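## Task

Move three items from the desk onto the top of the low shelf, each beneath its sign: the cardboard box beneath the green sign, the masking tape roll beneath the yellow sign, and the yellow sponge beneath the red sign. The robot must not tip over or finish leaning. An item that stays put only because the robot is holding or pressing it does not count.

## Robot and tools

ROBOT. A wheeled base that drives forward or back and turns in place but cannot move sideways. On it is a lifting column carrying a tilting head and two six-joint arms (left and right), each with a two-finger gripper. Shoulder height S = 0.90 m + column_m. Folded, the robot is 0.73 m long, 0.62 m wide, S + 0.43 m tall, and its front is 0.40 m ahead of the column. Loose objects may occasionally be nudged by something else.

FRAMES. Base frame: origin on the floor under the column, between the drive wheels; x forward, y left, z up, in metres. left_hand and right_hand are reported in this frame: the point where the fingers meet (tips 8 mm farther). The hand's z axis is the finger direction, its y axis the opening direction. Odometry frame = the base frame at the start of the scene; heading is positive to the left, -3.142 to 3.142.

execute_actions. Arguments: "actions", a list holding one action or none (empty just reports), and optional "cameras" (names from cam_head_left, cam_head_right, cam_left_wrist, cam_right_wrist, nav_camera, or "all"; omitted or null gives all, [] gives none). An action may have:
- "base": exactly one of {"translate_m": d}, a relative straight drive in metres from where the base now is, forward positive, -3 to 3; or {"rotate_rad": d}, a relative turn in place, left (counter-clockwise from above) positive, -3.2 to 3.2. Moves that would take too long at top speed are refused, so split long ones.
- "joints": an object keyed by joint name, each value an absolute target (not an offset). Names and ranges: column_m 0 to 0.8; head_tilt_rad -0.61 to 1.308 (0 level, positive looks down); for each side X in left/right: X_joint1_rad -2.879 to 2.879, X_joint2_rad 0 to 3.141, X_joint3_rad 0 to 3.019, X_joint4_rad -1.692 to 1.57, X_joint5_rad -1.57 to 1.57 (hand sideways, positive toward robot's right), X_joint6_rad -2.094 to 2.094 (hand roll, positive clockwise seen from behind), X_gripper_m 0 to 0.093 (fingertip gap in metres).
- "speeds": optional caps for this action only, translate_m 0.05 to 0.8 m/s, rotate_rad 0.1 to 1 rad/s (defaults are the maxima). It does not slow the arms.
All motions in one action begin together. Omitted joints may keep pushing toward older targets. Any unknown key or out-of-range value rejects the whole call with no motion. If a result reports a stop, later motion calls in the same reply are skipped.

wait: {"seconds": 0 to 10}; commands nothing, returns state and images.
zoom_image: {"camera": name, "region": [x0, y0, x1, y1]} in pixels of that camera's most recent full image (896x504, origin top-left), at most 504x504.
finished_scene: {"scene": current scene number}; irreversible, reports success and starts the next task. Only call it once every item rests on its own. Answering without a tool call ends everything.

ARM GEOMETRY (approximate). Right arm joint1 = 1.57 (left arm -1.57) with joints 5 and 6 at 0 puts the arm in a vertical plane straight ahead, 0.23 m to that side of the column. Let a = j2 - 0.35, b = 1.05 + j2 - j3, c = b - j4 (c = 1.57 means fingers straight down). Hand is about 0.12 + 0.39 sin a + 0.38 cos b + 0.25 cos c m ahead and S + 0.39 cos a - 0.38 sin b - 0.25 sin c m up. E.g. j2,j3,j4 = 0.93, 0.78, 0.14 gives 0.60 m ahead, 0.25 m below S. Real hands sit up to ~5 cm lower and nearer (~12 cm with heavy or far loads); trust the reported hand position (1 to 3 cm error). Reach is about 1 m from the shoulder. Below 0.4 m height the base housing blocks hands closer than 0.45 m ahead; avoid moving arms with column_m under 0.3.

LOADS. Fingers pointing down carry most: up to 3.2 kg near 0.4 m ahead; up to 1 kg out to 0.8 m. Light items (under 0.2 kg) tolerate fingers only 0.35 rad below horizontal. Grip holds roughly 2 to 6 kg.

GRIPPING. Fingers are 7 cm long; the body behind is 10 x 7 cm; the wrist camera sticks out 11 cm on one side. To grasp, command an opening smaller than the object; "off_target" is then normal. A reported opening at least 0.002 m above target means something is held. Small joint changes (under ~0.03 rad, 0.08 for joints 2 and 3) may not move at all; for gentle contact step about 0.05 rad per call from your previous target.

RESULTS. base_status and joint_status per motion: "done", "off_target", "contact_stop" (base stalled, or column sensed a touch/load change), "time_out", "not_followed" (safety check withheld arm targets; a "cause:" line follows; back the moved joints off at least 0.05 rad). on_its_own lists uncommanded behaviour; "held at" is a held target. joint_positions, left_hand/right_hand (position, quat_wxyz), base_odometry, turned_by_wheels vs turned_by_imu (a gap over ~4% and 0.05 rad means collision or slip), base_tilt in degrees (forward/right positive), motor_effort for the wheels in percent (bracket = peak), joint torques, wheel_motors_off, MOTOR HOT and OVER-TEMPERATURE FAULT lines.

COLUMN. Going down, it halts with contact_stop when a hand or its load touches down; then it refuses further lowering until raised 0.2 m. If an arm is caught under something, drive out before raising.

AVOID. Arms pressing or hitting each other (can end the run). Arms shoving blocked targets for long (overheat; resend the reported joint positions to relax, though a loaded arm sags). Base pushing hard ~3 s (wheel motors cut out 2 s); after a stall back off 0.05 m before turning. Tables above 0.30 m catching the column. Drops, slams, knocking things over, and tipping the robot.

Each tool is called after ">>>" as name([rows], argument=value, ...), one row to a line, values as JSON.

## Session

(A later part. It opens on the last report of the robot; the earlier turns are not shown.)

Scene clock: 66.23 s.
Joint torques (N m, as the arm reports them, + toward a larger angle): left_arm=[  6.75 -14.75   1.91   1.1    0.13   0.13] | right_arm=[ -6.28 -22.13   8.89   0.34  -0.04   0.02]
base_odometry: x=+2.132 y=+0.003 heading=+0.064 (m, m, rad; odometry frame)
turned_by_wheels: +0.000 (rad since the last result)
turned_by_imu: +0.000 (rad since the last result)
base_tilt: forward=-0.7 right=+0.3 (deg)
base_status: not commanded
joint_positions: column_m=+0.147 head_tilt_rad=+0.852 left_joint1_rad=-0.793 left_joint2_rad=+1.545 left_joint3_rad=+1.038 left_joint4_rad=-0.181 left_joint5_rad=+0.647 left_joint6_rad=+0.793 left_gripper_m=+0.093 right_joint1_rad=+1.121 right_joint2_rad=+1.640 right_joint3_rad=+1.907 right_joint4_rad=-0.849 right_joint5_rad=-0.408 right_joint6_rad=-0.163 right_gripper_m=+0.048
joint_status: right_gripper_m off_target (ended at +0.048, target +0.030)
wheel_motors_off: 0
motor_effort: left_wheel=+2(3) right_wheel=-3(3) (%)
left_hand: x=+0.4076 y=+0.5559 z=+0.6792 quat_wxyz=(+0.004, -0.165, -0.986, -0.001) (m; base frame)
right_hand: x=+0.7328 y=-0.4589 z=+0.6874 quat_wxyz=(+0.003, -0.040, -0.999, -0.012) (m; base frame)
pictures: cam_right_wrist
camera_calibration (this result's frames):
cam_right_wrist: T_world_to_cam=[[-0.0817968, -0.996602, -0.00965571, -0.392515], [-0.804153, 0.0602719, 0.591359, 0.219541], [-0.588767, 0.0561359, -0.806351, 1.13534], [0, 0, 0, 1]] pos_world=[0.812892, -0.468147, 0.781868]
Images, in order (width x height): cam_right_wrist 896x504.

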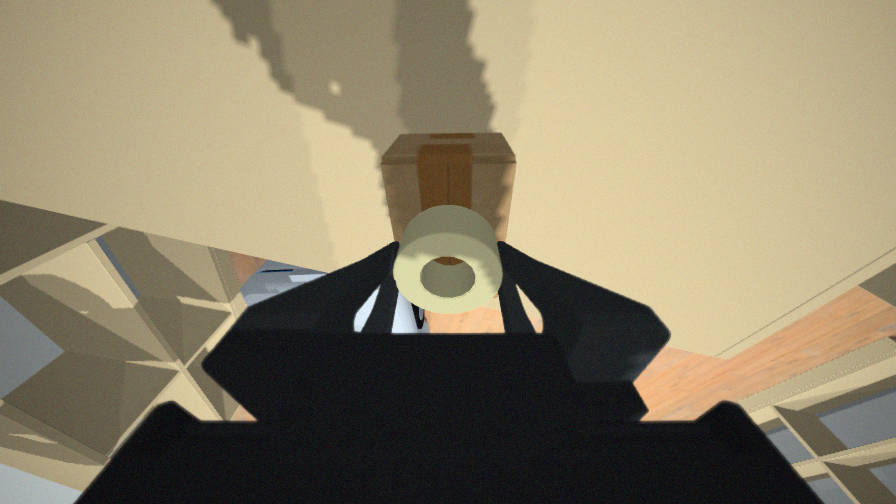

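>>> execute_actions([
  {"base":{"rotate_rad":-1.435},"joints":{"column_m":0.355,"head_tilt_rad":0.62}},
])

Scene clock: 70.30 s.
Joint torques (N m, as the arm reports them, + toward a larger angle): left_arm=[  7.1  -14.56   1.51   1.11   0.14   0.09] | right_arm=[ -6.45 -22.91   8.75   0.26  -0.04   0.02]
base_odometry: x=+2.132 y=+0.003 heading=-1.370 (m, m, rad; odometry frame)
turned_by_wheels: -1.434 (rad since the last result)
turned_by_imu: -1.411 (rad since the last result)
base_tilt: forward=-0.6 right=+0.2 (deg)
base_status: done
joint_positions: column_m=+0.355 head_tilt_rad=+0.637 left_joint1_rad=-0.793 left_joint2_rad=+1.545 left_joint3_rad=+1.044 left_joint4_rad=-0.181 left_joint5_rad=+0.647 left_joint6_rad=+0.793 left_gripper_m=+0.093 right_joint1_rad=+1.116 right_joint2_rad=+1.640 right_joint3_rad=+1.907 right_joint4_rad=-0.849 right_joint5_rad=-0.408 right_joint6_rad=-0.163 right_gripper_m=+0.048
joint_status: all done
wheel_motors_off: 0
motor_effort: left_wheel=+6(40) right_wheel=-6(71) (%)
left_hand: x=+0.4108 y=+0.5570 z=+0.8874 quat_wxyz=(+0.002, -0.167, -0.986, -0.002) (m; base frame)
right_hand: x=+0.7322 y=-0.4621 z=+0.8964 quat_wxyz=(+0.003, -0.041, -0.999, -0.009) (m; base frame)
pictures: cam_head_left, cam_head_right, cam_left_wrist, cam_right_wrist, nav_camera
camera_calibration (this result's frames):
cam_head_left: T_world_to_cam=[[-0.0360709, -0.998885, 0.0304692, 0.0251465], [-0.525713, -0.00696293, -0.850633, 1.15013], [0.849897, -0.0467012, -0.524876, 0.58808], [0, 0, 0, 1]] pos_world=[0.105741, 0.0605908, 1.28625]
cam_head_right: T_world_to_cam=[[-0.0507846, -0.998184, 0.0324092, -0.0907877], [-0.523125, -0.00105612, -0.852255, 1.15501], [0.850741, -0.0602355, -0.522121, 0.587053], [0, 0, 0, 1]] pos_world=[0.100175, -0.0540415, 1.29382]
cam_left_wrist: T_world_to_cam=[[-0.333667, -0.942688, 0.00240626, 0.661969], [-0.755774, 0.269032, 0.597016, -0.36597], [-0.563447, 0.197386, -0.802226, 0.954363], [0, 0, 0, 1]] pos_world=[0.48202, 0.53411, 0.982512]
cam_right_wrist: T_world_to_cam=[[-0.0842677, -0.996429, -0.00537589, -0.39565], [-0.803998, 0.0648049, 0.59109, 0.0978852], [-0.588631, 0.054132, -0.806588, 1.3029], [0, 0, 0, 1]] pos_world=[0.812285, -0.471109, 0.990916]
Images, in order (width x height): cam_head_left 896x504, cam_head_right 896x504, cam_left_wrist 896x504, cam_right_wrist 896x504, nav_camera 896x504.

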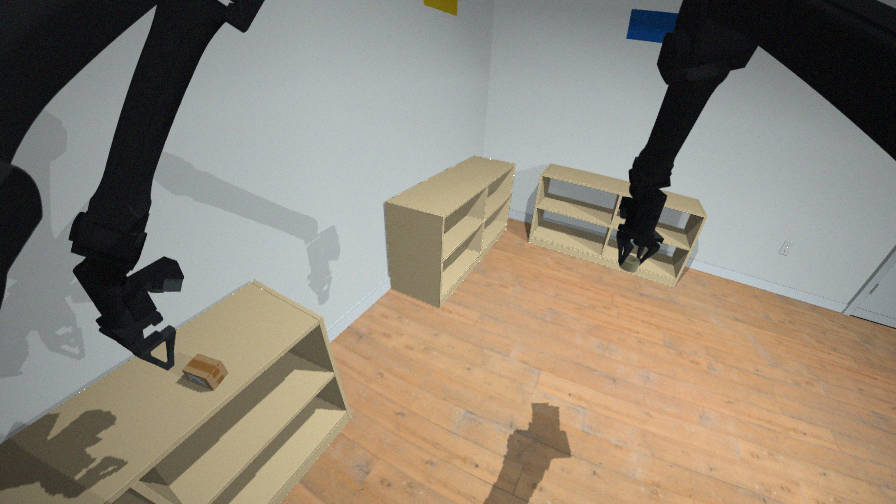

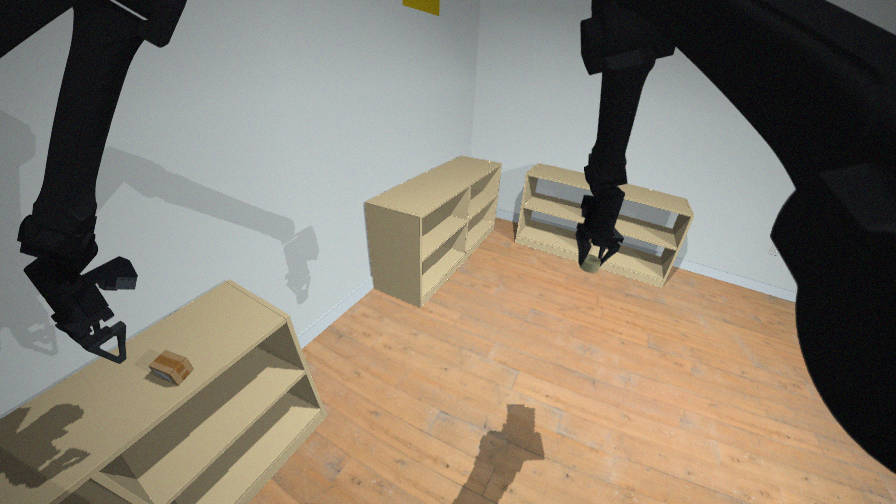

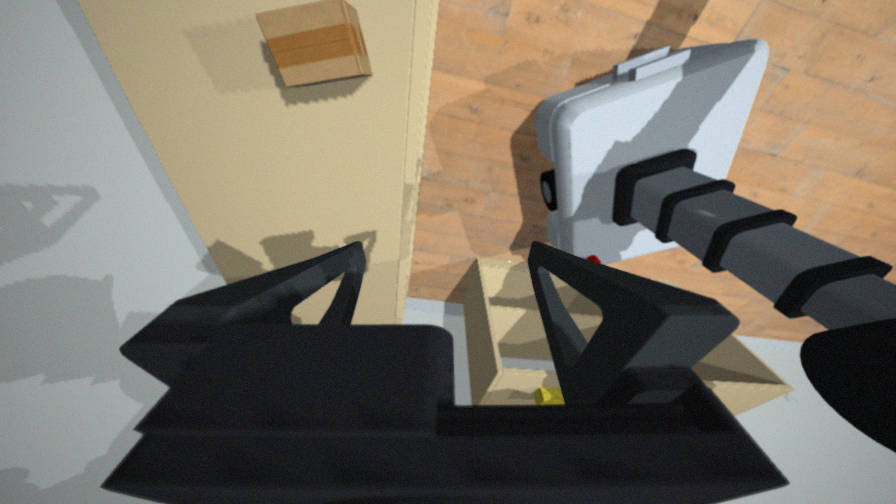

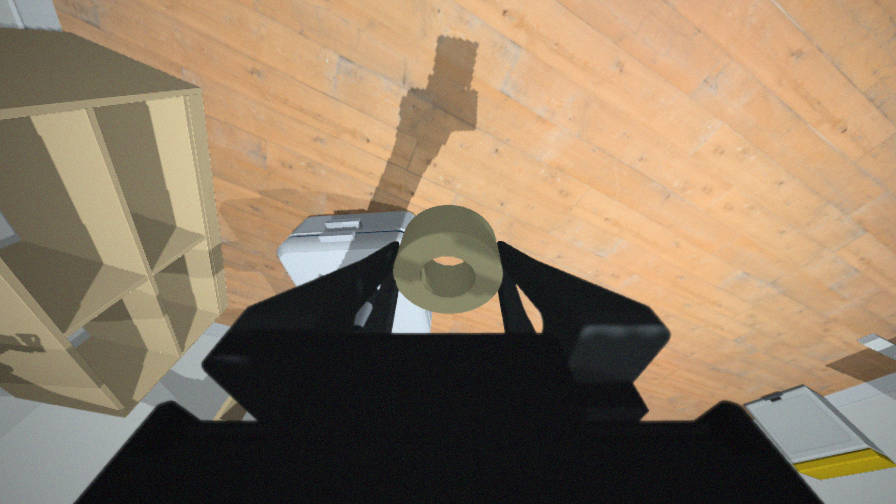

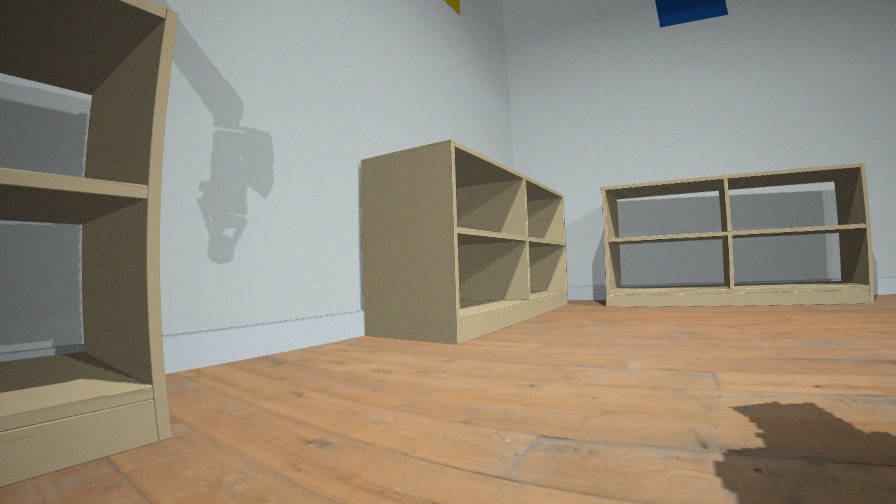

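>>> zoom_image(camera="nav_camera", region=[340, 120, 580, 360])

>>> zoom_image(camera="cam_head_right", region=[350, 145, 520, 315])

Region (340, 120, 580, 360) of nav_camera's 896x504 image, scaled by 2.100, with more detail than that image has.

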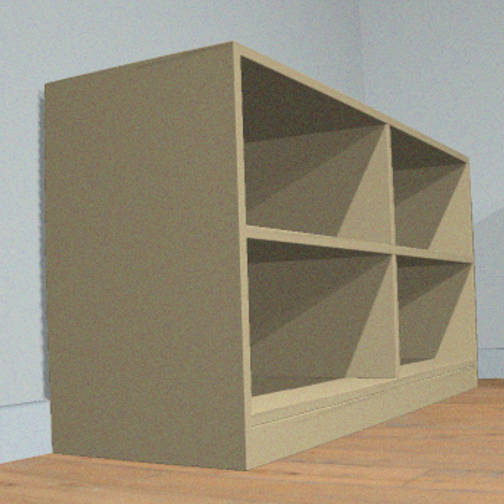

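Region (350, 145, 520, 315) of cam_head_right's 896x504 image, scaled by 2.965, with more detail than that image has.

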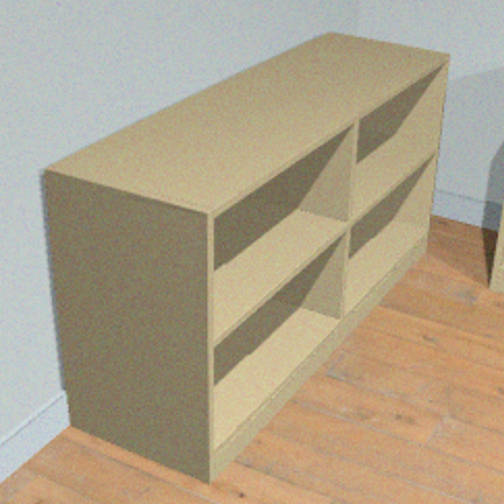

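>>> execute_actions([
  {"base":{"translate_m":1.02},"joints":{"column_m":0.108,"head_tilt_rad":0.75,"left_joint1_rad":-1.45,"left_joint2_rad":0.8,"left_joint3_rad":0.6,"left_joint4_rad":-0.3,"left_joint5_rad":0.1,"left_joint6_rad":0.0,"right_joint1_rad":2.025,"right_joint2_rad":1.637,"right_joint3_rad":1.928,"right_joint4_rad":-0.856,"right_joint5_rad":0.365,"right_joint6_rad":0.25}},
])

Scene clock: 75.60 s.
Joint torques (N m, as the arm reports them, + toward a larger angle): left_arm=[ -1.1  -11.35   3.27   0.4   -0.06  -0.07] | right_arm=[  6.39 -22.27   8.69   0.27   0.11   0.15]
base_odometry: x=+2.335 y=-0.997 heading=-1.371 (m, m, rad; odometry frame)
turned_by_wheels: -0.001 (rad since the last result)
turned_by_imu: -0.001 (rad since the last result)
base_tilt: forward=-0.8 right=+0.1 (deg)
base_status: done
joint_positions: column_m=+0.108 head_tilt_rad=+0.753 left_joint1_rad=-1.450 left_joint2_rad=+0.793 left_joint3_rad=+0.599 left_joint4_rad=-0.291 left_joint5_rad=+0.103 left_joint6_rad=+0.007 left_gripper_m=+0.093 right_joint1_rad=+2.037 right_joint2_rad=+1.642 right_joint3_rad=+1.908 right_joint4_rad=-0.849 right_joint5_rad=+0.363 right_joint6_rad=+0.236 right_gripper_m=+0.048
joint_status: all done
wheel_motors_off: 0
motor_effort: left_wheel=-1(49) right_wheel=+2(71) (%)
left_hand: x=+0.4229 y=+0.2547 z=+0.7515 quat_wxyz=(-0.021, +0.025, -0.999, -0.001) (m; base frame)
right_hand: x=+0.7288 y=+0.0259 z=+0.6504 quat_wxyz=(+0.009, +0.007, -1.000, -0.017) (m; base frame)
pictures: cam_head_left, cam_head_right, cam_left_wrist, cam_right_wrist, nav_camera
camera_calibration (this result's frames):
cam_head_left: T_world_to_cam=[[-0.0323126, -0.998885, 0.0344294, 0.02815], [-0.620392, -0.00696293, -0.784261, 0.872207], [0.783626, -0.0467012, -0.619475, 0.565278], [0, 0, 0, 1]] pos_world=[0.0990533, 0.0605908, 1.03324]
cam_head_right: T_world_to_cam=[[-0.046704, -0.998184, 0.0380549, -0.0891653], [-0.618008, -0.00105612, -0.786171, 0.877009], [0.784783, -0.0602355, -0.616836, 0.565041], [0, 0, 0, 1]] pos_world=[0.0943995, -0.0540415, 1.04141]
cam_left_wrist: T_world_to_cam=[[0.0440387, -0.999024, 0.00329891, 0.235365], [-0.828232, -0.0346629, 0.559312, -0.0580474], [-0.558652, -0.0273636, -0.828951, 0.987161], [0, 0, 0, 1]] pos_world=[0.493037, 0.260135, 0.849998]
cam_right_wrist: T_world_to_cam=[[0.0105509, -0.999738, -0.0202995, 0.0297028], [-0.800439, -0.0206114, 0.59906, 0.203407], [-0.599322, 0.00992783, -0.800447, 1.08102], [0, 0, 0, 1]] pos_world=[0.810379, 0.0231553, 0.744047]
Images, in order (width x height): cam_head_left 896x504, cam_head_right 896x504, cam_left_wrist 896x504, cam_right_wrist 896x504, nav_camera 896x504.

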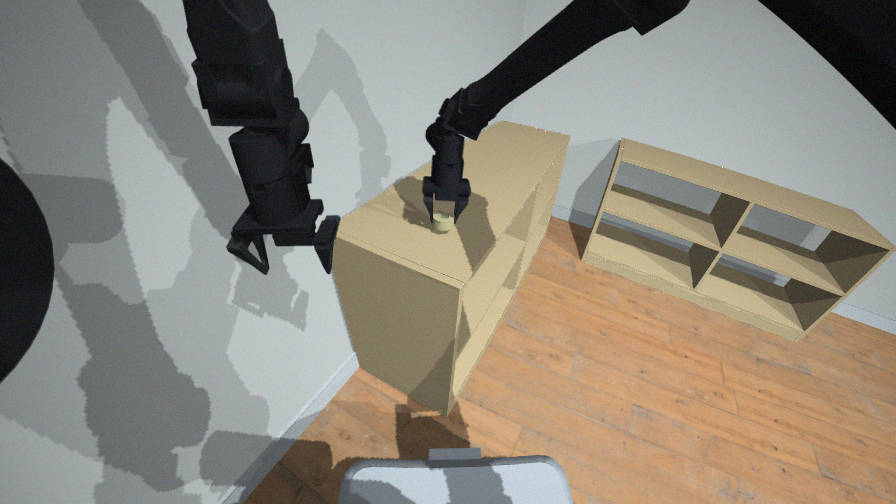

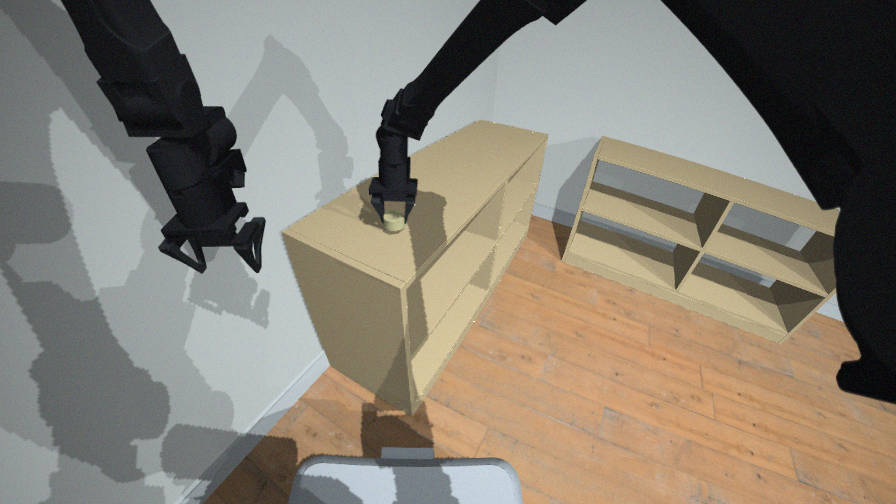

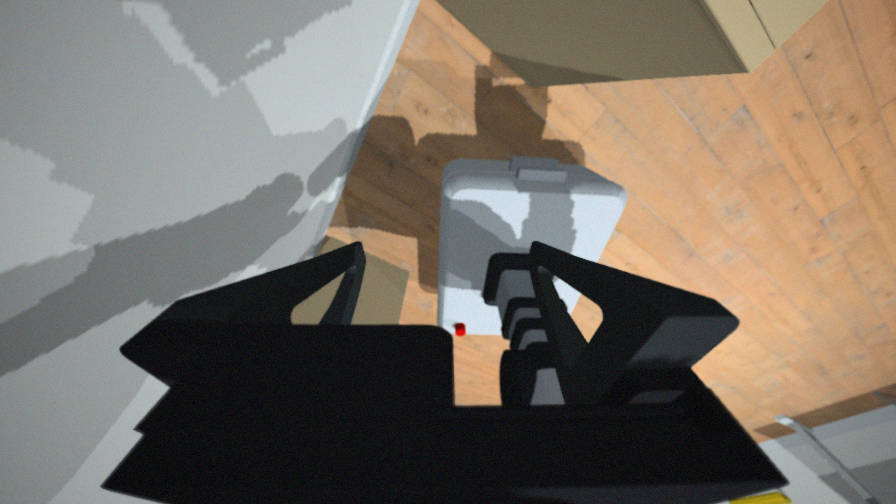

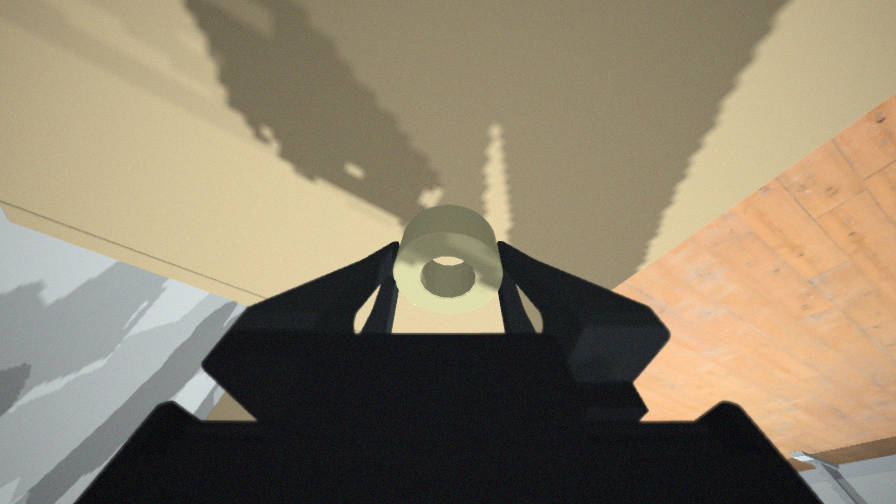

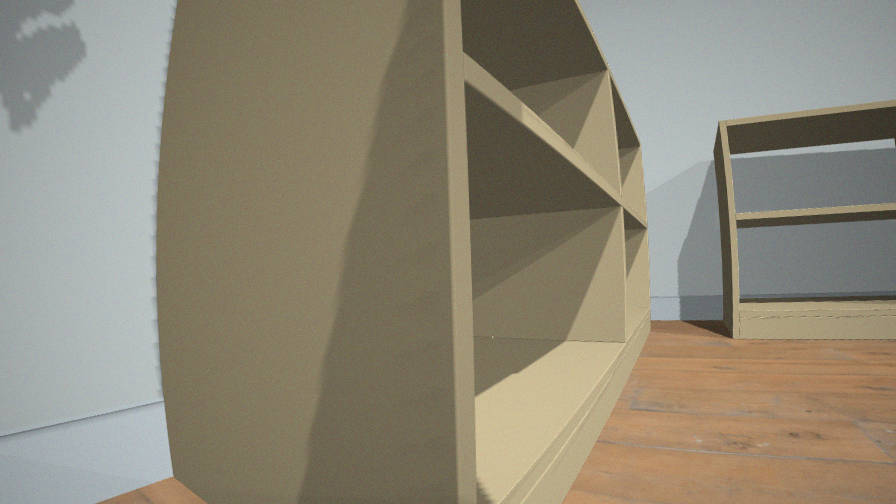

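>>> zoom_image(camera="cam_right_wrist", region=[0, 160, 280, 330])

>>> zoom_image(camera="cam_right_wrist", region=[340, 150, 560, 320])

>>> zoom_image(camera="cam_head_left", region=[390, 170, 510, 260])

Region (0, 160, 280, 330) of cam_right_wrist's 896x504 image, scaled by 1.800, with more detail than that image has; it fills the top 306 rows of this view, and the rest is white.

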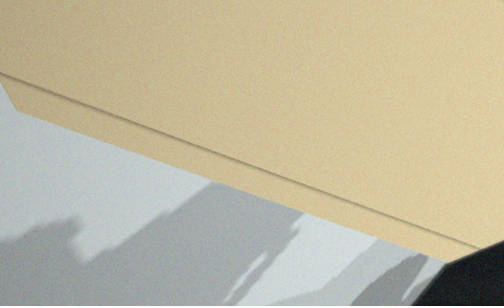

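Region (340, 150, 560, 320) of cam_right_wrist's 896x504 image, scaled by 2.291, with more detail than that image has; it fills the top 389 rows of this view, and the rest is white.

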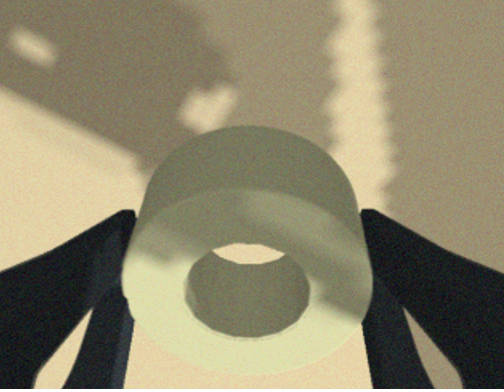

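Region (390, 170, 510, 260) of cam_head_left's 896x504 image, scaled by 4.200, with more detail than that image has; it fills the top 378 rows of this view, and the rest is white.

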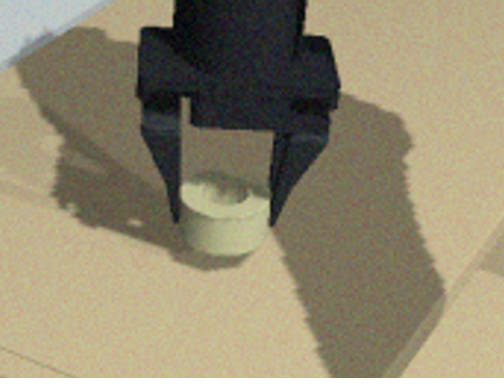

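>>> execute_actions([
  {"joints":{"column_m":0.097}},
], cameras=["cam_head_left","cam_right_wrist"])

>>> zoom_image(camera="cam_head_left", region=[390, 170, 510, 260])

Scene clock: 78.13 s.
Joint torques (N m, as the arm reports them, + toward a larger angle): left_arm=[ -1.28 -10.29   3.36   0.35  -0.04  -0.13] | right_arm=[  6.55 -22.16   8.78   0.32   0.12   0.15]
base_odometry: x=+2.335 y=-0.997 heading=-1.371 (m, m, rad; odometry frame)
turned_by_wheels: +0.000 (rad since the last result)
turned_by_imu: -0.001 (rad since the last result)
base_tilt: forward=-0.6 right=+0.3 (deg)
base_status: not commanded
joint_positions: column_m=+0.097 head_tilt_rad=+0.753 left_joint1_rad=-1.450 left_joint2_rad=+0.793 left_joint3_rad=+0.599 left_joint4_rad=-0.291 left_joint5_rad=+0.103 left_joint6_rad=+0.007 left_gripper_m=+0.093 right_joint1_rad=+2.037 right_joint2_rad=+1.642 right_joint3_rad=+1.908 right_joint4_rad=-0.849 right_joint5_rad=+0.363 right_joint6_rad=+0.236 right_gripper_m=+0.048
joint_status: all done
wheel_motors_off: 0
motor_effort: left_wheel=-2(1) right_wheel=+2(2) (%)
left_hand: x=+0.4229 y=+0.2547 z=+0.7405 quat_wxyz=(-0.021, +0.025, -0.999, -0.001) (m; base frame)
right_hand: x=+0.7288 y=+0.0259 z=+0.6394 quat_wxyz=(+0.009, +0.007, -1.000, -0.017) (m; base frame)
pictures: cam_head_left, cam_right_wrist
camera_calibration (this result's frames):
cam_head_left: T_world_to_cam=[[-0.0323126, -0.998885, 0.0344294, 0.0285284], [-0.620392, -0.00696293, -0.784261, 0.863587], [0.783626, -0.0467012, -0.619475, 0.558469], [0, 0, 0, 1]] pos_world=[0.0990533, 0.0605908, 1.02225]
cam_right_wrist: T_world_to_cam=[[0.0105509, -0.999738, -0.0202995, 0.0294797], [-0.800439, -0.0206114, 0.59906, 0.209991], [-0.599322, 0.00992783, -0.800447, 1.07222], [0, 0, 0, 1]] pos_world=[0.810379, 0.0231553, 0.733056]
Images, in order (width x height): cam_head_left 896x504, cam_right_wrist 896x504.

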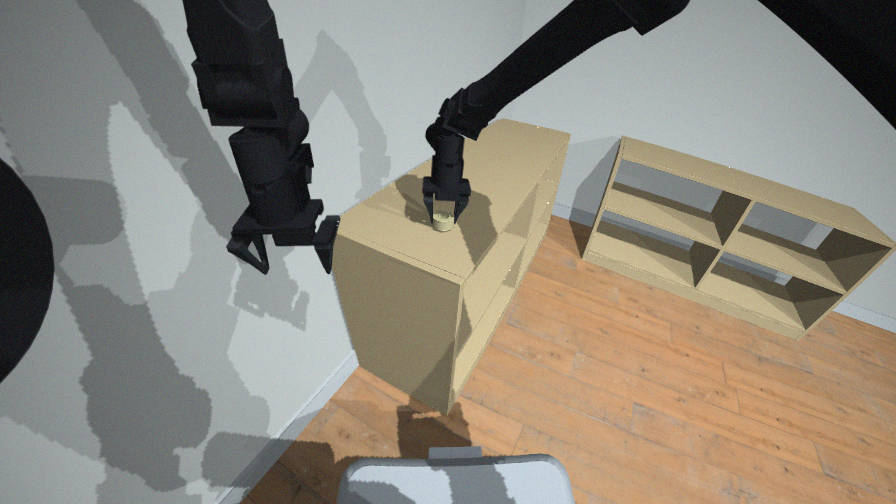

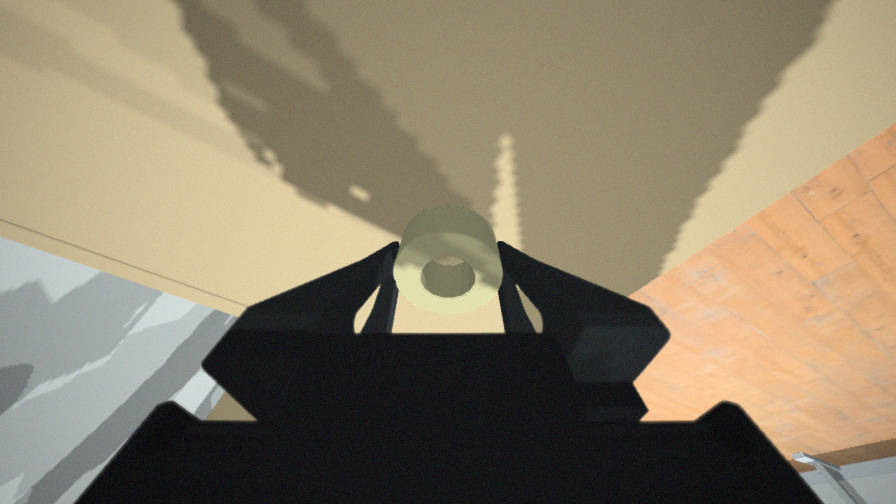

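Region (390, 170, 510, 260) of cam_head_left's 896x504 image, scaled by 4.200, with more detail than that image has; it fills the top 378 rows of this view, and the rest is white.

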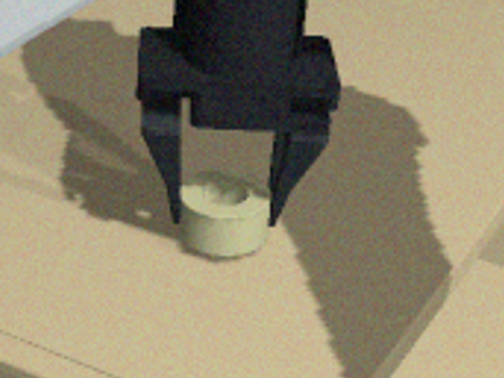

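The tape is now within a couple of millimetres of the shelf, so I'm releasing it.

>>> execute_actions([
  {"joints":{"right_gripper_m":0.09}},
])

Scene clock: 81.07 s.
Joint torques (N m, as the arm reports them, + toward a larger angle): left_arm=[ -1.57 -11.05   3.24   0.42  -0.06  -0.03] | right_arm=[  6.62 -22.32   8.86   0.34   0.13   0.13]
base_odometry: x=+2.335 y=-0.997 heading=-1.371 (m, m, rad; odometry frame)
turned_by_wheels: +0.000 (rad since the last result)
turned_by_imu: -0.001 (rad since the last result)
base_tilt: forward=-0.6 right=+0.3 (deg)
base_status: not commanded
joint_positions: column_m=+0.097 head_tilt_rad=+0.753 left_joint1_rad=-1.450 left_joint2_rad=+0.793 left_joint3_rad=+0.599 left_joint4_rad=-0.291 left_joint5_rad=+0.103 left_joint6_rad=+0.007 left_gripper_m=+0.093 right_joint1_rad=+2.037 right_joint2_rad=+1.642 right_joint3_rad=+1.908 right_joint4_rad=-0.849 right_joint5_rad=+0.363 right_joint6_rad=+0.236 right_gripper_m=+0.090
joint_status: all done
wheel_motors_off: 0
motor_effort: left_wheel=-1(2) right_wheel=+1(2) (%)
left_hand: x=+0.4229 y=+0.2547 z=+0.7405 quat_wxyz=(-0.021, +0.025, -0.999, -0.001) (m; base frame)
right_hand: x=+0.7288 y=+0.0259 z=+0.6394 quat_wxyz=(+0.009, +0.007, -1.000, -0.017) (m; base frame)
pictures: cam_head_left, cam_head_right, cam_left_wrist, cam_right_wrist, nav_camera
camera_calibration (this result's frames):
cam_head_left: T_world_to_cam=[[-0.0323126, -0.998885, 0.0344294, 0.0285284], [-0.620392, -0.00696293, -0.784261, 0.863587], [0.783626, -0.0467012, -0.619475, 0.558469], [0, 0, 0, 1]] pos_world=[0.0990533, 0.0605908, 1.02225]
cam_head_right: T_world_to_cam=[[-0.046704, -0.998184, 0.0380549, -0.088747], [-0.618008, -0.00105612, -0.786171, 0.868368], [0.784783, -0.0602355, -0.616836, 0.558262], [0, 0, 0, 1]] pos_world=[0.0943995, -0.0540415, 1.03042]
cam_left_wrist: T_world_to_cam=[[0.0440387, -0.999024, 0.00329891, 0.235401], [-0.828232, -0.0346629, 0.559312, -0.0518999], [-0.558652, -0.0273636, -0.828951, 0.97805], [0, 0, 0, 1]] pos_world=[0.493037, 0.260135, 0.839007]
cam_right_wrist: T_world_to_cam=[[0.0105509, -0.999738, -0.0202995, 0.0294797], [-0.800439, -0.0206114, 0.59906, 0.209991], [-0.599322, 0.00992783, -0.800447, 1.07222], [0, 0, 0, 1]] pos_world=[0.810379, 0.0231553, 0.733056]
Images, in order (width x height): cam_head_left 896x504, cam_head_right 896x504, cam_left_wrist 896x504, cam_right_wrist 896x504, nav_camera 896x504.

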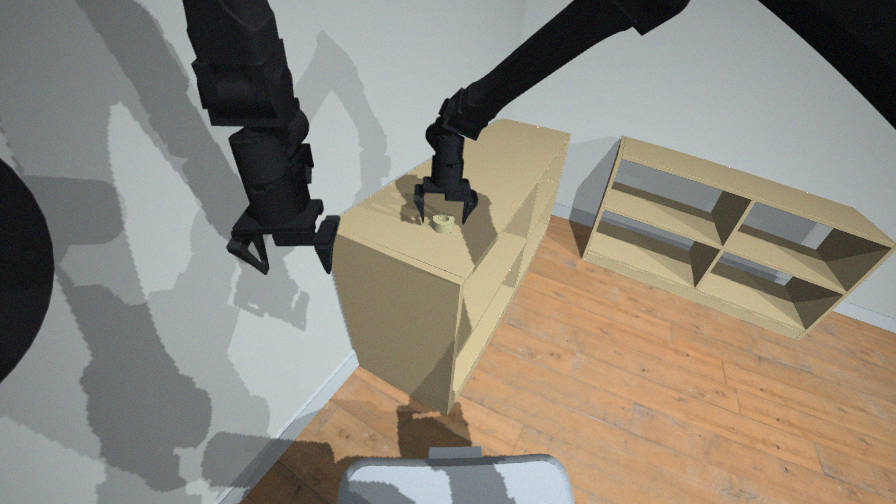

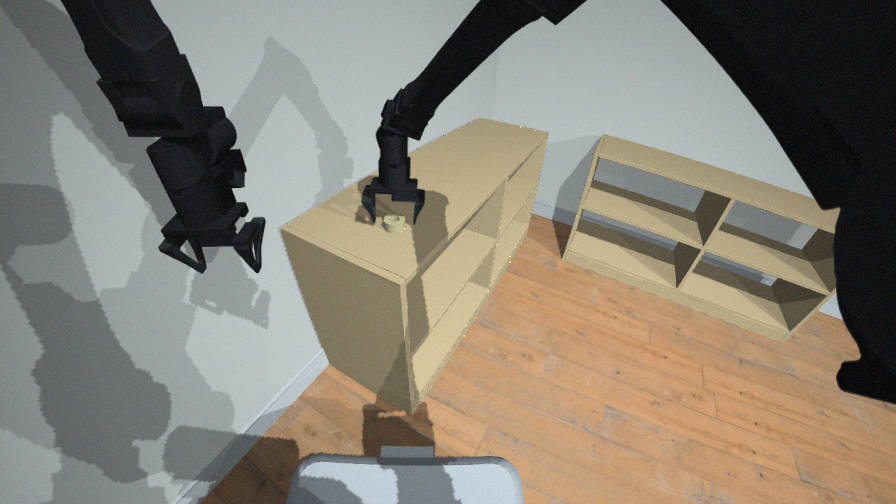

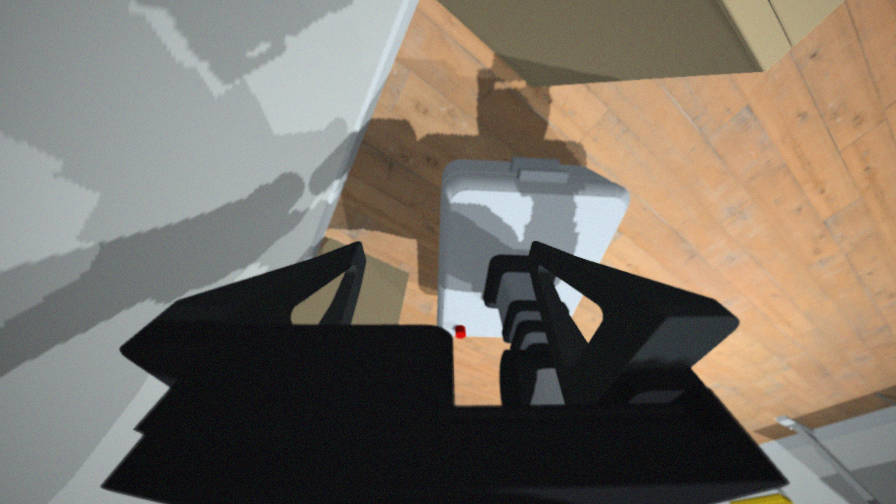

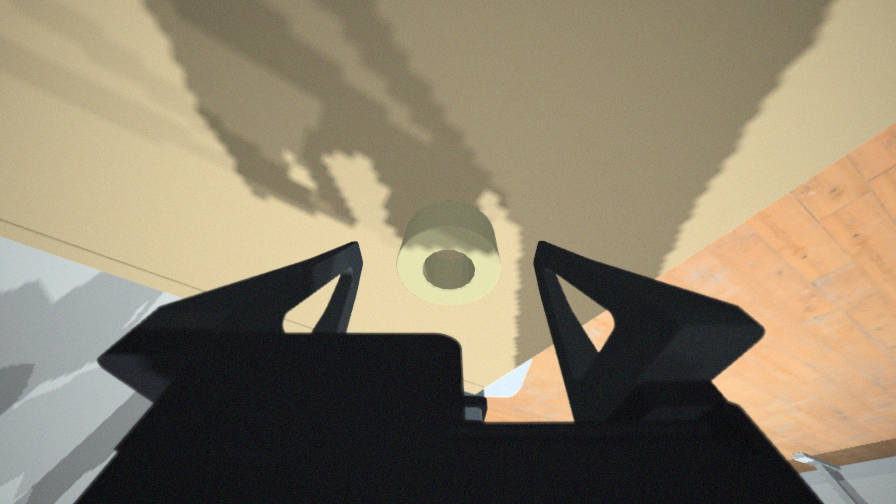

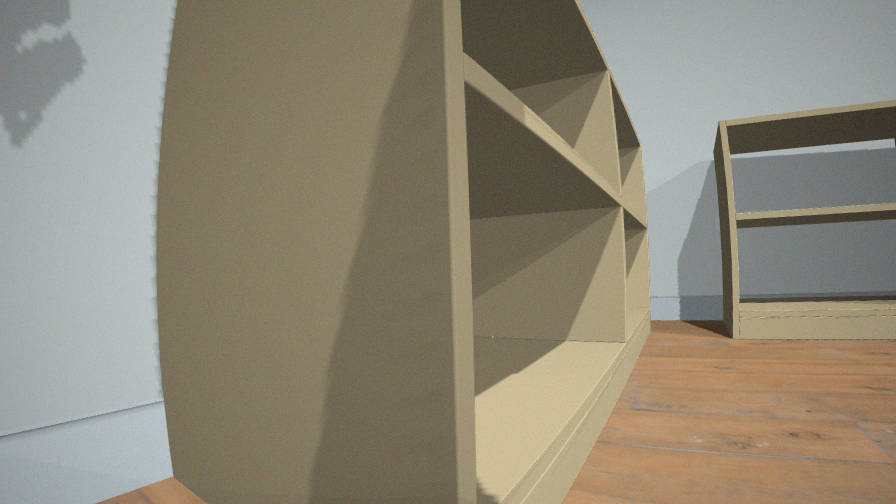

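>>> finished_scene(scene=2)

The scene is finished: the task was done.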